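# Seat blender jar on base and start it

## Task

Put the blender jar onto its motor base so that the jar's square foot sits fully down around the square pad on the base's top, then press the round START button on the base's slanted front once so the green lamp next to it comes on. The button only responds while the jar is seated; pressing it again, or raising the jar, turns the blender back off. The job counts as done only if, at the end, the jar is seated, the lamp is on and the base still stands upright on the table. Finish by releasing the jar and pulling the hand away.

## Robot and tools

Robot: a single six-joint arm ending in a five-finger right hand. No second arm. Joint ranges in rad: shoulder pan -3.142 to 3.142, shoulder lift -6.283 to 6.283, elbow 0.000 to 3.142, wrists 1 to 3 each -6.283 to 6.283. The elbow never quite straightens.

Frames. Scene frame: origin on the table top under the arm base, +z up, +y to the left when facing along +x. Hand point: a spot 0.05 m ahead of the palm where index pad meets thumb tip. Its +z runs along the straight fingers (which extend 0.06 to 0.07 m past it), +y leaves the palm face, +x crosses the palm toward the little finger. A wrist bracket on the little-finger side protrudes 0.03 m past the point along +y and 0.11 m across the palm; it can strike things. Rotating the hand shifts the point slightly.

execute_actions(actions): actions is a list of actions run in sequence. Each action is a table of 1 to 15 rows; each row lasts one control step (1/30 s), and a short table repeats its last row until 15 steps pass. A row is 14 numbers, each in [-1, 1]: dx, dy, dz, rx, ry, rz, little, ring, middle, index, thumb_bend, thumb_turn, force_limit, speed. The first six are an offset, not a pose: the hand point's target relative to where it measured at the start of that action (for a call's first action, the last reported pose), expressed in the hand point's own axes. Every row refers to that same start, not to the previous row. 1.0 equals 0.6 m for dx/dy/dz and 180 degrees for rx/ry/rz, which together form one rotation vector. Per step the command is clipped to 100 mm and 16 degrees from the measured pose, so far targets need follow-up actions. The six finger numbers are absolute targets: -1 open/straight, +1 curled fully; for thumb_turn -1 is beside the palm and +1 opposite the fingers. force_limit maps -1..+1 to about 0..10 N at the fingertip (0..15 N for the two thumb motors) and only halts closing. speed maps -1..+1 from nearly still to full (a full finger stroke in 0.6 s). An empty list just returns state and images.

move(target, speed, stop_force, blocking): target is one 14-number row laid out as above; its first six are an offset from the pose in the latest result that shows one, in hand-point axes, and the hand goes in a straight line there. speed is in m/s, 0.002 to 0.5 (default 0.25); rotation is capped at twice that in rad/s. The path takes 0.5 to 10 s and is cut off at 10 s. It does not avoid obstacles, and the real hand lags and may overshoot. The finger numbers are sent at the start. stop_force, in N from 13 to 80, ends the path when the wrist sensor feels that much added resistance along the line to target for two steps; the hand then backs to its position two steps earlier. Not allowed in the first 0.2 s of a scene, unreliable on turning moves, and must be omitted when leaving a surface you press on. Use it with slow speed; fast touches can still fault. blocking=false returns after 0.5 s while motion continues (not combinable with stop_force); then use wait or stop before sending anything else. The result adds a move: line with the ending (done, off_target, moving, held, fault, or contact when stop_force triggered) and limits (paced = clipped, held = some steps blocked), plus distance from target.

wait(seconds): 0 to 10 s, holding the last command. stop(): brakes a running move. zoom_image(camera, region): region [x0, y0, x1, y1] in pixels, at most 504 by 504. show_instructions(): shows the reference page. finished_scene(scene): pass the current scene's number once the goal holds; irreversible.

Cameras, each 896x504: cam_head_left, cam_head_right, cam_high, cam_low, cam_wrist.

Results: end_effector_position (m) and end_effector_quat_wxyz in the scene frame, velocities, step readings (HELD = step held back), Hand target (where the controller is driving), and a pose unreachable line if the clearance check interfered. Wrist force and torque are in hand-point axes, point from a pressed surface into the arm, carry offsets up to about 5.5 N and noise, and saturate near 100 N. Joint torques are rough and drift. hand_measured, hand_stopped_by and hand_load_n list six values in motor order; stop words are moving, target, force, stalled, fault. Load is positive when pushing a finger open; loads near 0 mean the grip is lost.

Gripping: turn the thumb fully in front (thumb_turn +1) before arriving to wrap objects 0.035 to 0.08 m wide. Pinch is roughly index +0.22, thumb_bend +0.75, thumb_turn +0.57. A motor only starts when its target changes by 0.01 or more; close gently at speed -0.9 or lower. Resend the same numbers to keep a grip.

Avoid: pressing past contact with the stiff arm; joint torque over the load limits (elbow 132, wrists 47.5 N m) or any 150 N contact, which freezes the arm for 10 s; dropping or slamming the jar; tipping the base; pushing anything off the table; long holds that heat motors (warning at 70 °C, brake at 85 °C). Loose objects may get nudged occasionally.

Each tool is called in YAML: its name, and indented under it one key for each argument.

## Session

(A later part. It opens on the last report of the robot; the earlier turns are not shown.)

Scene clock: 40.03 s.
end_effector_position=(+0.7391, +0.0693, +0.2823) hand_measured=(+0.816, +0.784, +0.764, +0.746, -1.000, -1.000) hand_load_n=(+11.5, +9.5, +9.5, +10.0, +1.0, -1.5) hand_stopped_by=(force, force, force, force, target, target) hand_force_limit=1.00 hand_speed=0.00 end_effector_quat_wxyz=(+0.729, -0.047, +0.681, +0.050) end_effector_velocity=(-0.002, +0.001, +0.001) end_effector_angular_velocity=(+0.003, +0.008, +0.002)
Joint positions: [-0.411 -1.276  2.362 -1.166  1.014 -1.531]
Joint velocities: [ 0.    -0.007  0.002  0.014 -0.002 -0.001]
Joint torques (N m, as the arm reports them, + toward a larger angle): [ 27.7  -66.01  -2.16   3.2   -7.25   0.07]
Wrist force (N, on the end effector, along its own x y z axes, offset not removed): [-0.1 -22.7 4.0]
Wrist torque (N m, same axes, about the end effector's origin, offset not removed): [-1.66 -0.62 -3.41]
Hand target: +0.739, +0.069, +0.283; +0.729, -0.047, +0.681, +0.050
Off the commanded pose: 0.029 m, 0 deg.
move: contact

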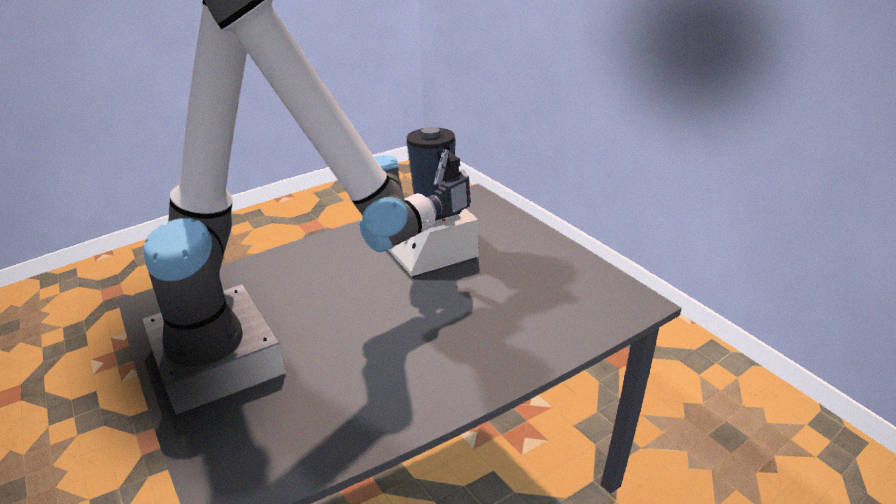

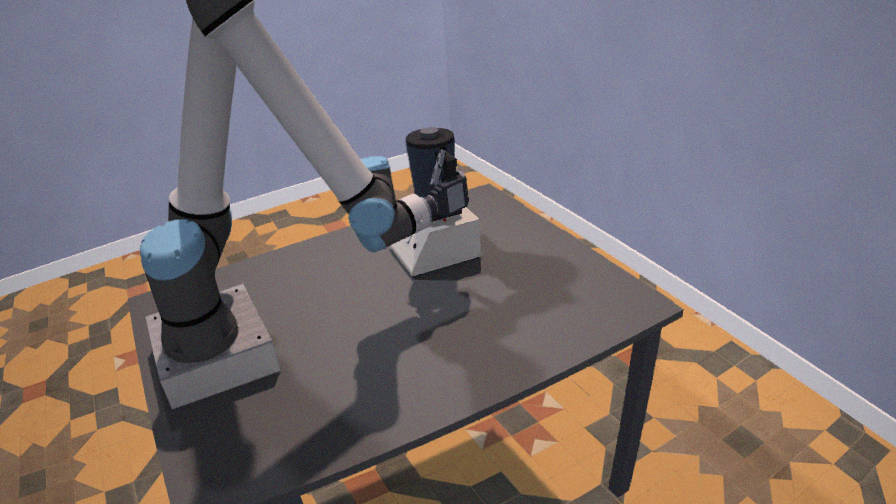

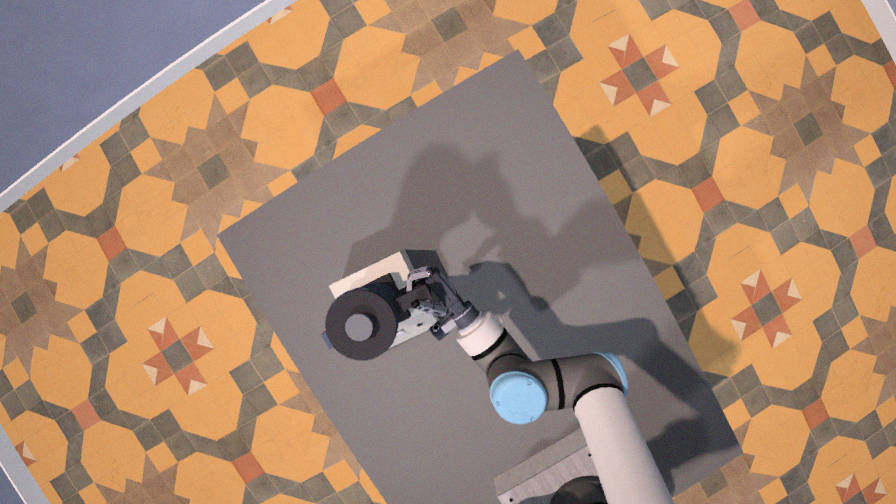

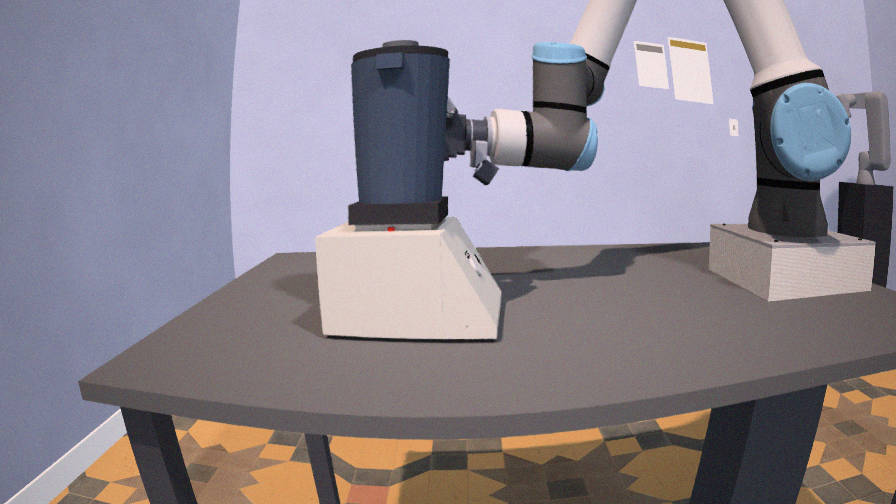

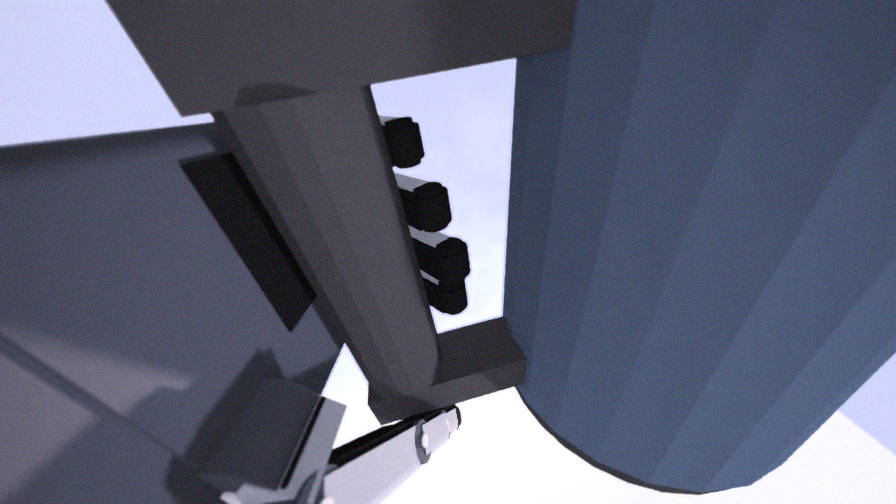

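move:
  target: [-0.008,0.011,0,0,0,0,1,1,1,1,-1,-1,1,0.0]
  speed: 0.02

move:
  target: [0.06,0,0,0,0,0,1,1,1,1,-1,-1,1,0.0]
  speed: 0.01
  stop_force: 22

zoom_image:
  camera: "cam_low"
  region: [300,130,500,260]

Scene clock: 42.37 s.
end_effector_position=(+0.7378, +0.0757, +0.2869) hand_measured=(+0.816, +0.784, +0.764, +0.746, -1.000, -1.000) hand_load_n=(+12.0, +10.0, +10.0, +10.0, +1.0, -1.0) hand_stopped_by=(force, force, force, force, target, target) hand_force_limit=1.00 hand_speed=0.00 end_effector_quat_wxyz=(+0.729, -0.047, +0.681, +0.050) end_effector_velocity=(-0.000, +0.002, +0.001) end_effector_angular_velocity=(-0.000, -0.000, -0.002)
Joint positions: [-0.399 -1.287  2.364 -1.156  1.026 -1.532]
Joint velocities: [ 0.003 -0.003  0.001  0.002  0.005 -0.001]
Joint torques (N m, as the arm reports them, + toward a larger angle): [ 16.85 -70.85 -12.95  -1.99   4.08  -1.02]
Wrist force (N, on the end effector, along its own x y z axes, offset not removed): [14.5 -0.3 4.5]
Wrist torque (N m, same axes, about the end effector's origin, offset not removed): [-0.73 -1.00 -0.87]
Hand target: +0.738, +0.076, +0.287; +0.729, -0.047, +0.681, +0.050
Off the commanded pose: 0.000 m, 0 deg.
move: done

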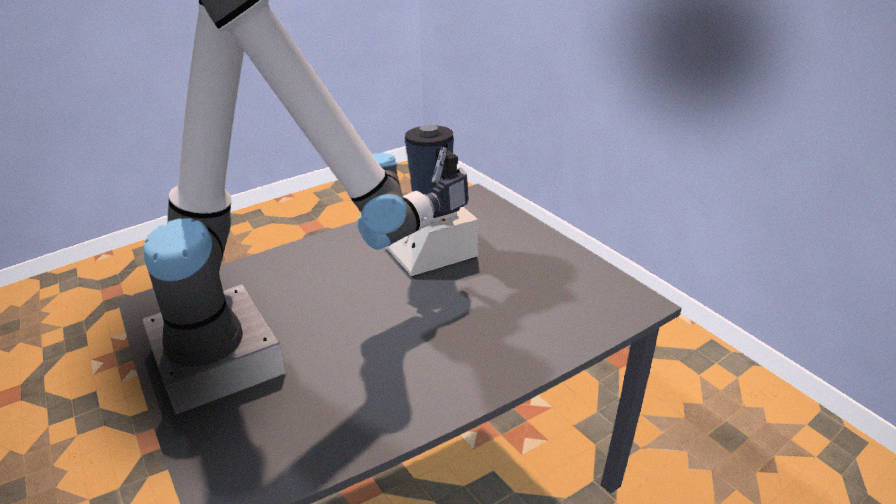

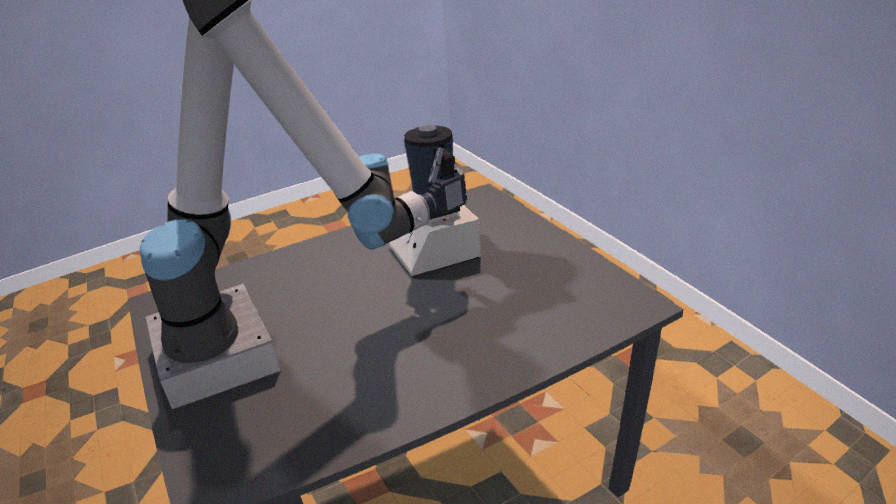

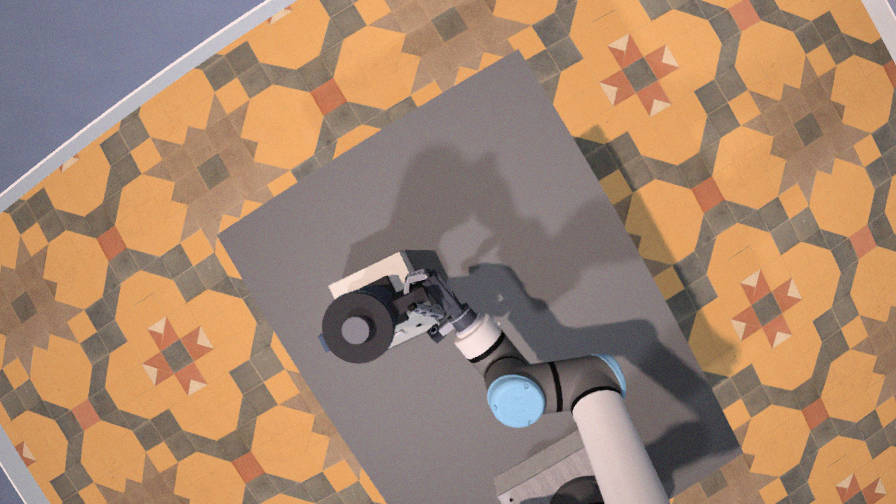

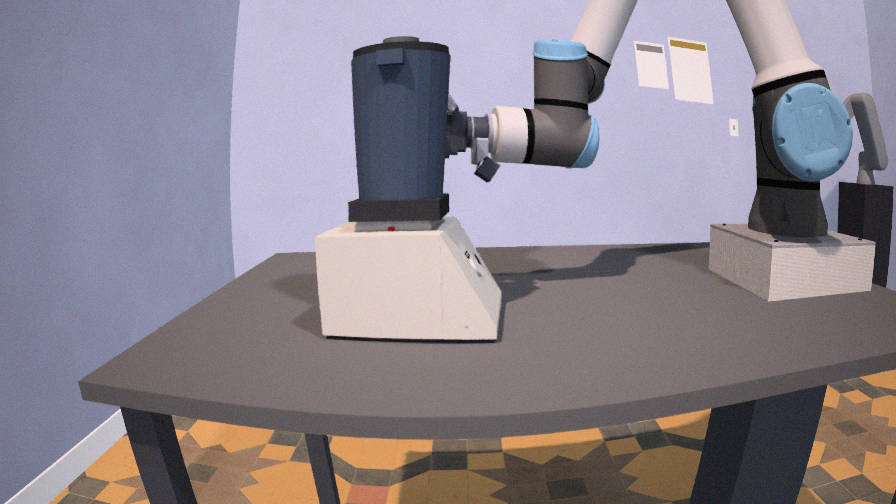

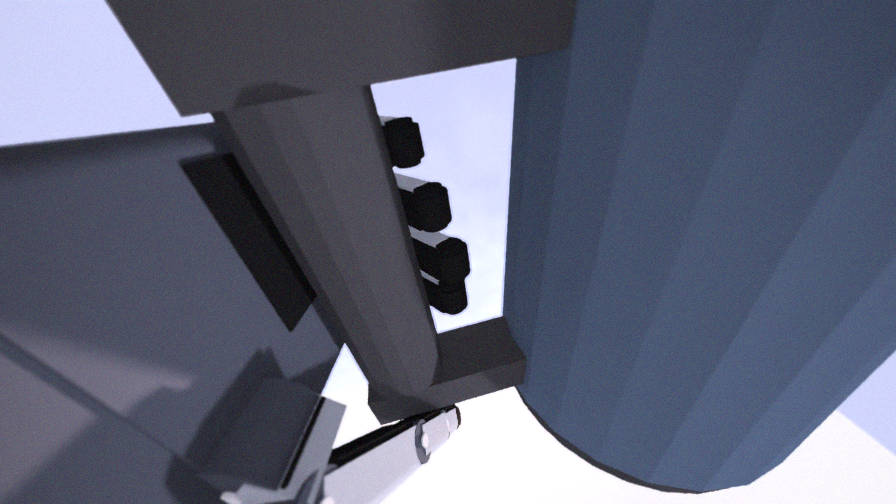

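Scene clock: 42.90 s.
end_effector_position=(+0.7380, +0.0756, +0.2856) hand_measured=(+0.816, +0.784, +0.764, +0.746, -1.000, -1.000) hand_load_n=(+6.5, +5.5, +6.0, +7.5, +1.5, +0.0) hand_stopped_by=(force, force, force, force, target, target) hand_force_limit=1.00 hand_speed=0.00 end_effector_quat_wxyz=(+0.729, -0.047, +0.681, +0.050) end_effector_velocity=(-0.001, +0.001, +0.002) end_effector_angular_velocity=(+0.002, +0.004, +0.000)
Joint positions: [-0.399 -1.284  2.364 -1.159  1.026 -1.532]
Joint velocities: [ 0.    -0.007  0.001  0.01   0.     0.001]
Joint torques (N m, as the arm reports them, + toward a larger angle): [ 18.25 -49.75   1.8    5.36  -0.35  -1.57]
Wrist force (N, on the end effector, along its own x y z axes, offset not removed): [-14.8 -2.4 9.9]
Wrist torque (N m, same axes, about the end effector's origin, offset not removed): [-0.42 -1.64 0.01]
Hand target: +0.738, +0.076, +0.286; +0.729, -0.047, +0.681, +0.050
Off the commanded pose: 0.035 m, 0 deg.
move: contact

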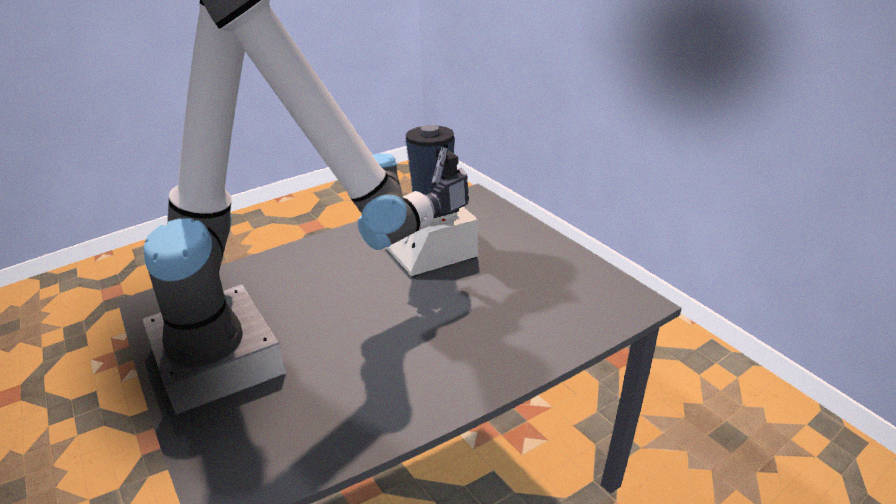

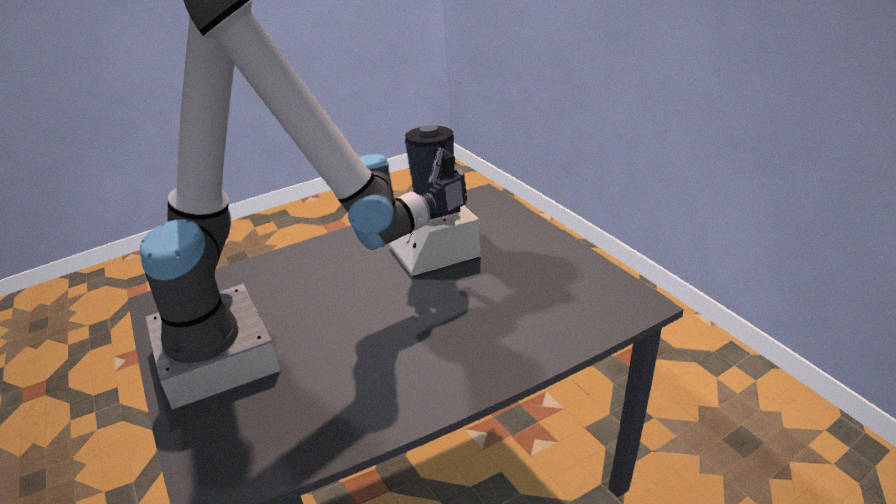

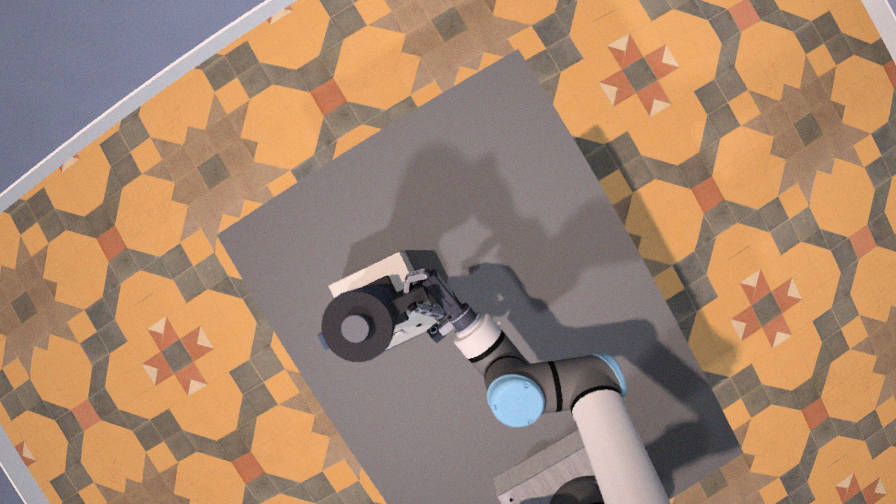

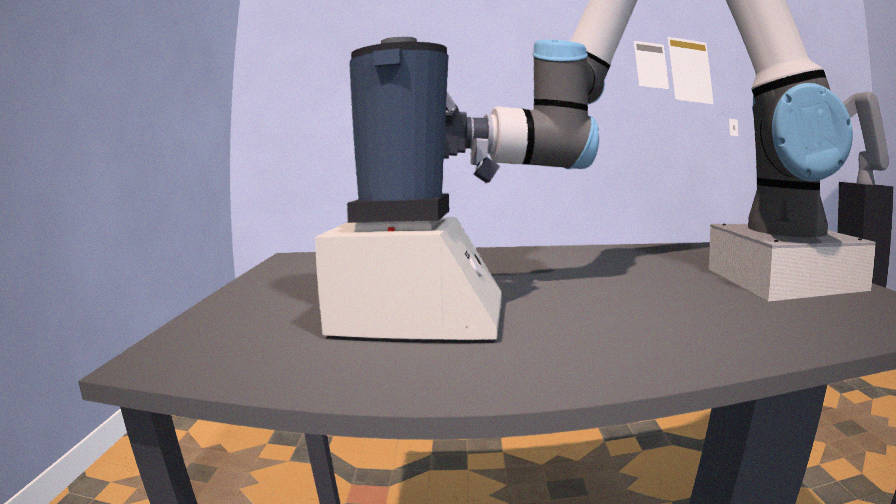

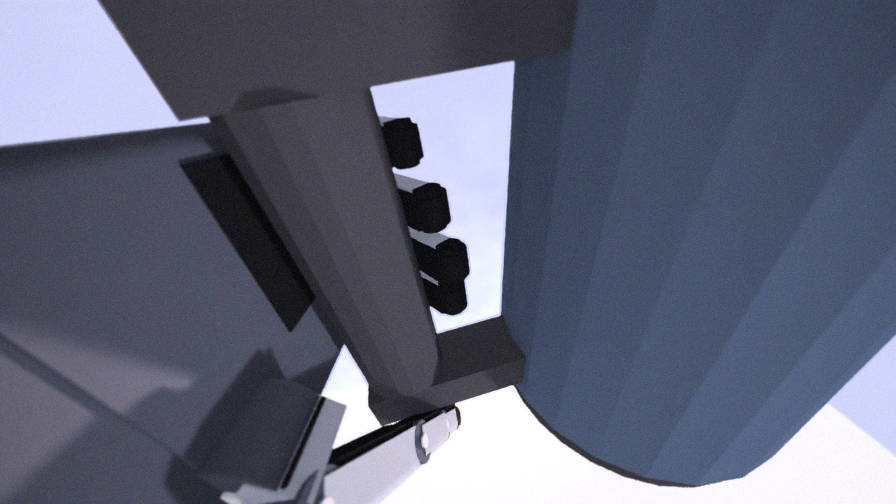

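Region (300, 130, 500, 260) of cam_low's 896x504 image, scaled by 2.520, with more detail than that image has; it fills the top 328 rows of this view, and the rest is white.

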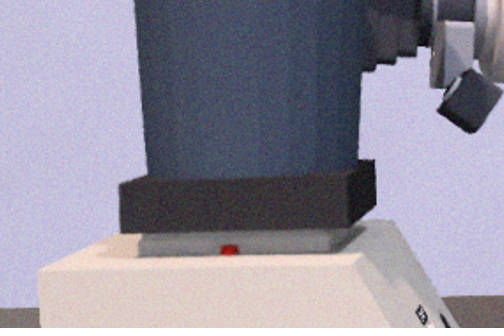

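move:
  target: [-0.005,-0.0055,0,0,0,0,1,1,1,1,-1,-1,1,0.0]
  speed: 0.01

move:
  target: [0.06,0,0,0,0,0,1,1,1,1,-1,-1,1,0.0]
  speed: 0.008
  stop_force: 25

zoom_image:
  camera: "cam_low"
  region: [300,130,500,260]

Scene clock: 45.70 s.
end_effector_position=(+0.7383, +0.0726, +0.2884) hand_measured=(+0.818, +0.784, +0.764, +0.746, -1.000, -1.000) hand_load_n=(+5.0, +4.0, +5.0, +7.5, +1.0, -1.5) hand_stopped_by=(force, force, force, force, target, target) hand_force_limit=1.00 hand_speed=0.00 end_effector_quat_wxyz=(+0.729, -0.047, +0.681, +0.050) end_effector_velocity=(-0.000, -0.002, +0.002) end_effector_angular_velocity=(+0.000, -0.001, -0.000)
Joint positions: [-0.405 -1.289  2.362 -1.153  1.02  -1.532]
Joint velocities: [-0.004 -0.004 -0.001  0.003 -0.003  0.001]
Joint torques (N m, as the arm reports them, + toward a larger angle): [-12.99 -71.99 -36.26  -1.54  -3.29   3.4 ]
Wrist force (N, on the end effector, along its own x y z axes, offset not removed): [15.1 -0.8 2.6]
Wrist torque (N m, same axes, about the end effector's origin, offset not removed): [-0.62 -1.02 -0.79]
Hand target: +0.738, +0.072, +0.289; +0.729, -0.047, +0.681, +0.050
Off the commanded pose: 0.000 m, 0 deg.
move: done

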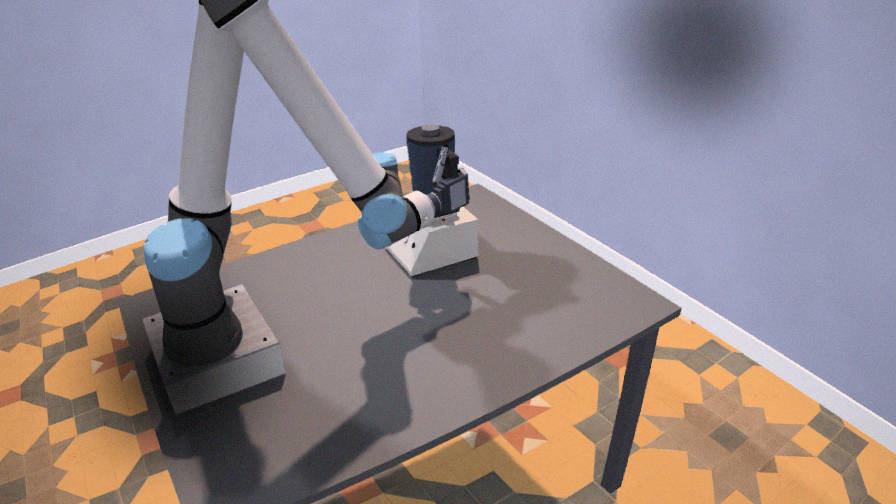

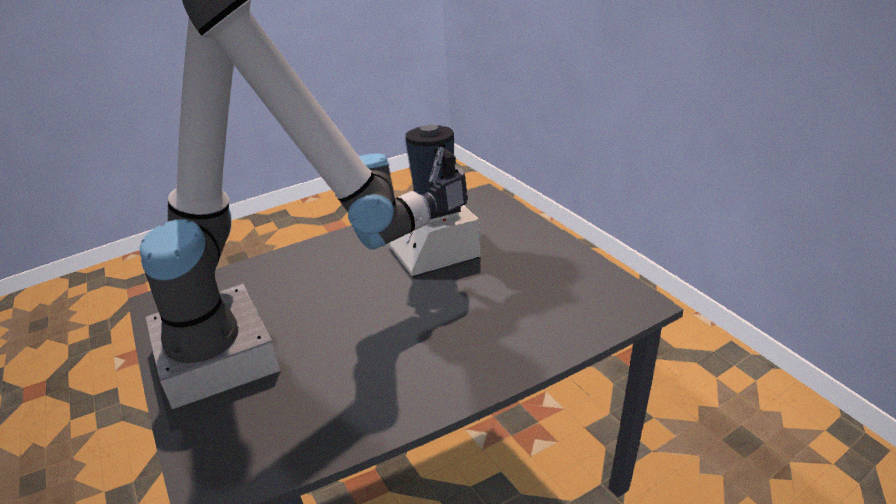

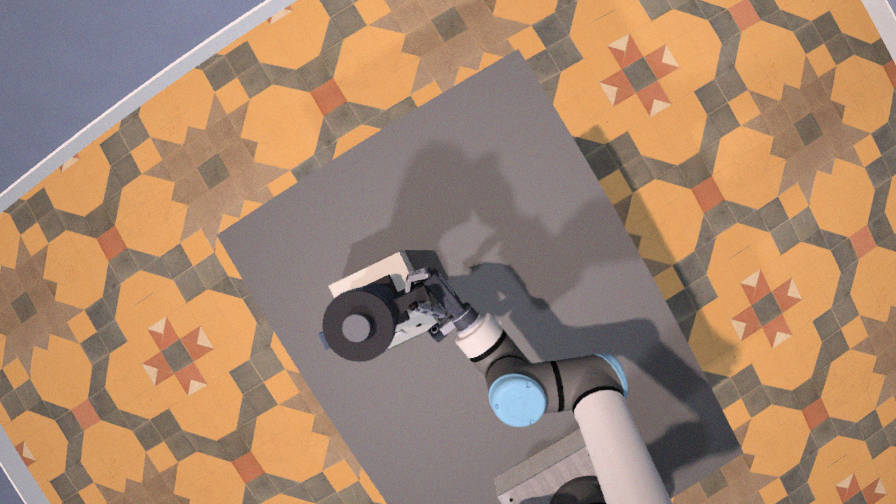

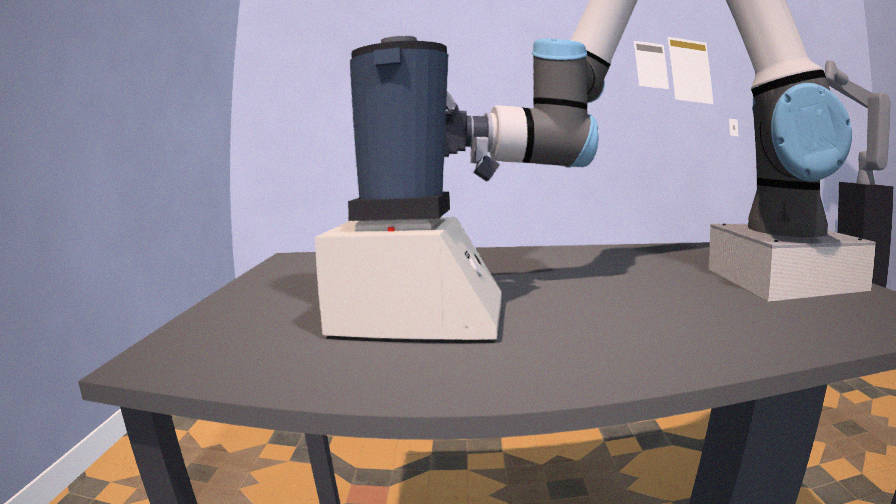

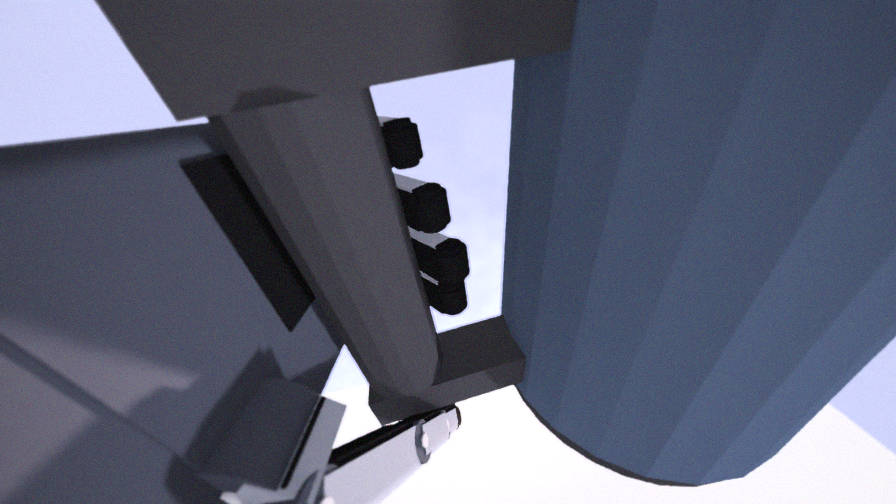

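Scene clock: 46.83 s.
end_effector_position=(+0.7389, +0.0724, +0.2826) hand_measured=(+0.818, +0.784, +0.766, +0.746, -1.000, -1.000) hand_load_n=(+4.0, +3.5, +4.5, +6.5, +1.0, -1.0) hand_stopped_by=(force, force, force, force, target, target) hand_force_limit=1.00 hand_speed=0.00 end_effector_quat_wxyz=(+0.729, -0.047, +0.681, +0.050) end_effector_velocity=(-0.000, -0.000, +0.002) end_effector_angular_velocity=(+0.000, +0.002, -0.001)
Joint positions: [-0.404 -1.276  2.363 -1.167  1.021 -1.532]
Joint velocities: [-0.    -0.006 -0.001  0.008  0.001 -0.001]
Joint torques (N m, as the arm reports them, + toward a larger angle): [ 26.46 -56.15   4.93   6.25  -5.38  -1.45]
Wrist force (N, on the end effector, along its own x y z axes, offset not removed): [-12.3 -23.3 6.7]
Wrist torque (N m, same axes, about the end effector's origin, offset not removed): [-1.81 -0.62 -3.09]
Hand target: +0.739, +0.072, +0.283; +0.729, -0.047, +0.681, +0.050
Off the commanded pose: 0.030 m, 0 deg.
move: contact

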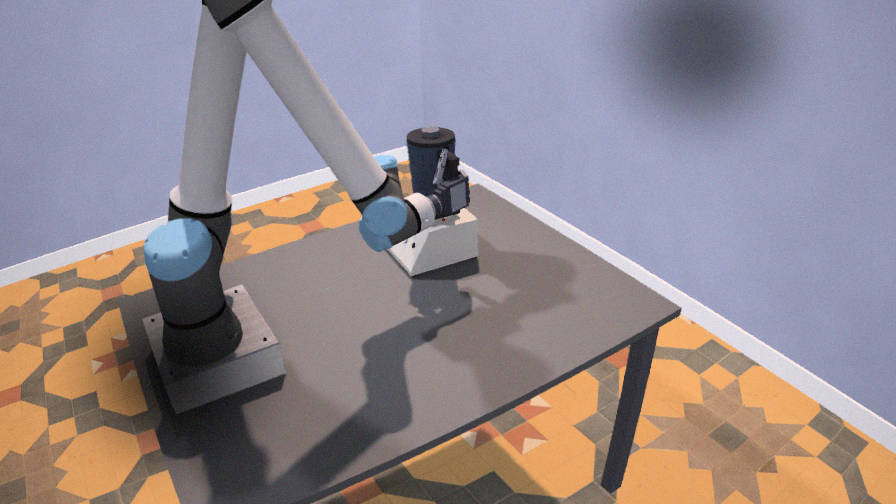

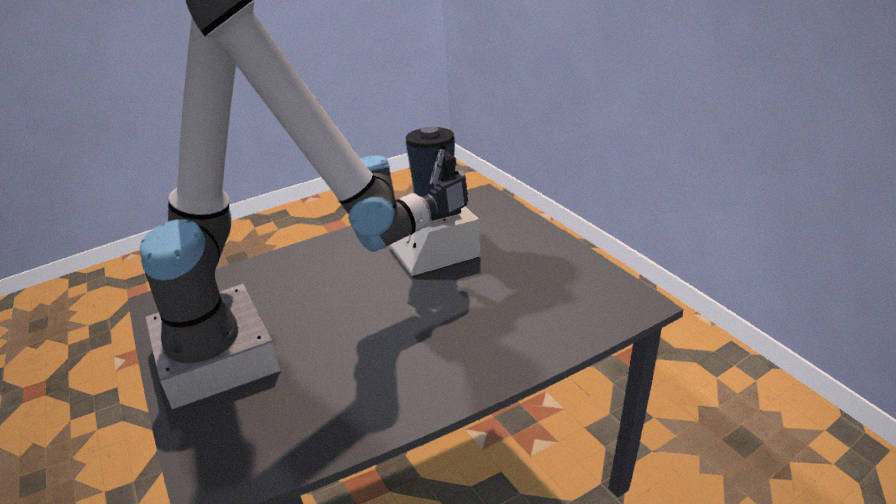

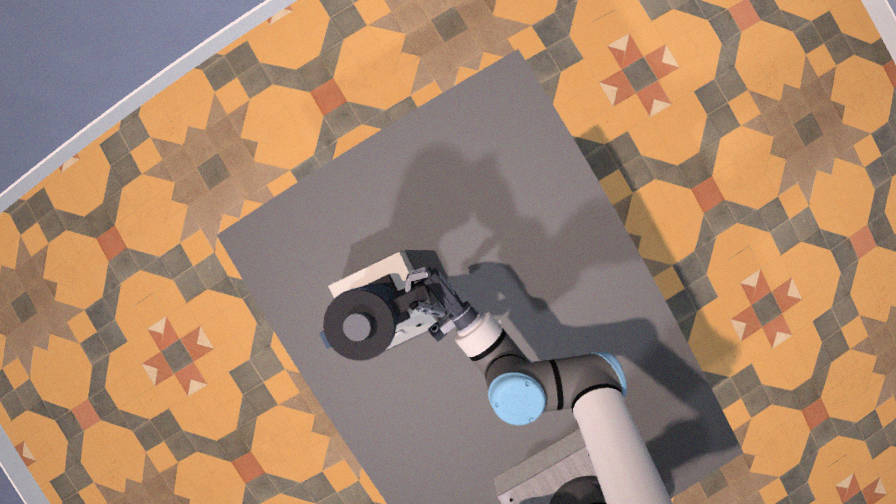

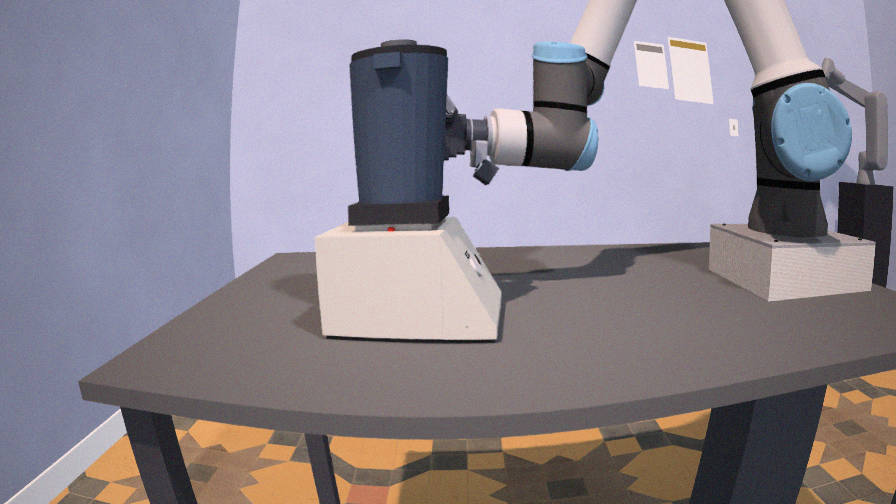

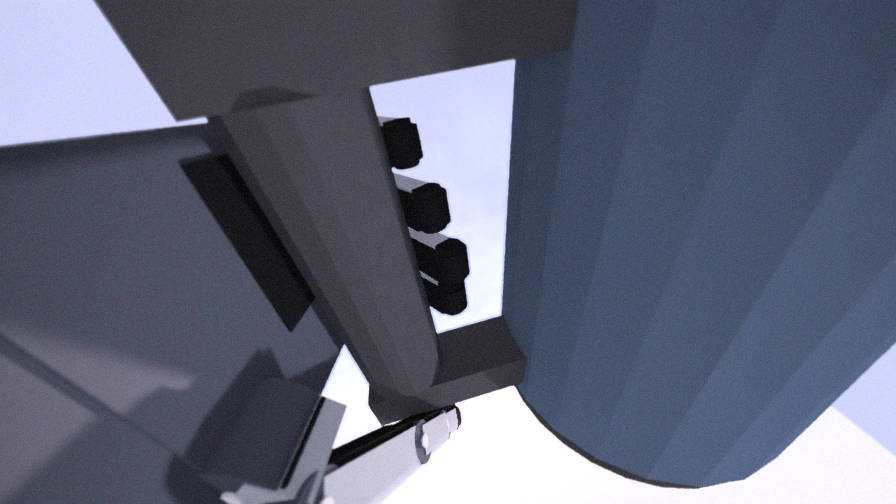

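Region (300, 130, 500, 260) of cam_low's 896x504 image, scaled by 2.520, with more detail than that image has; it fills the top 328 rows of this view, and the rest is white.

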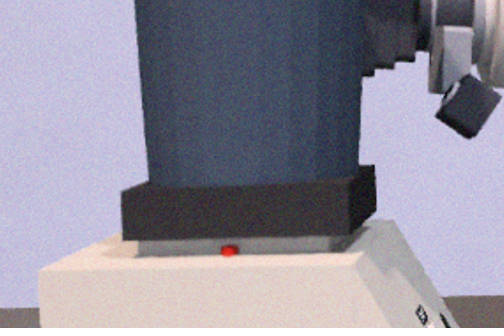

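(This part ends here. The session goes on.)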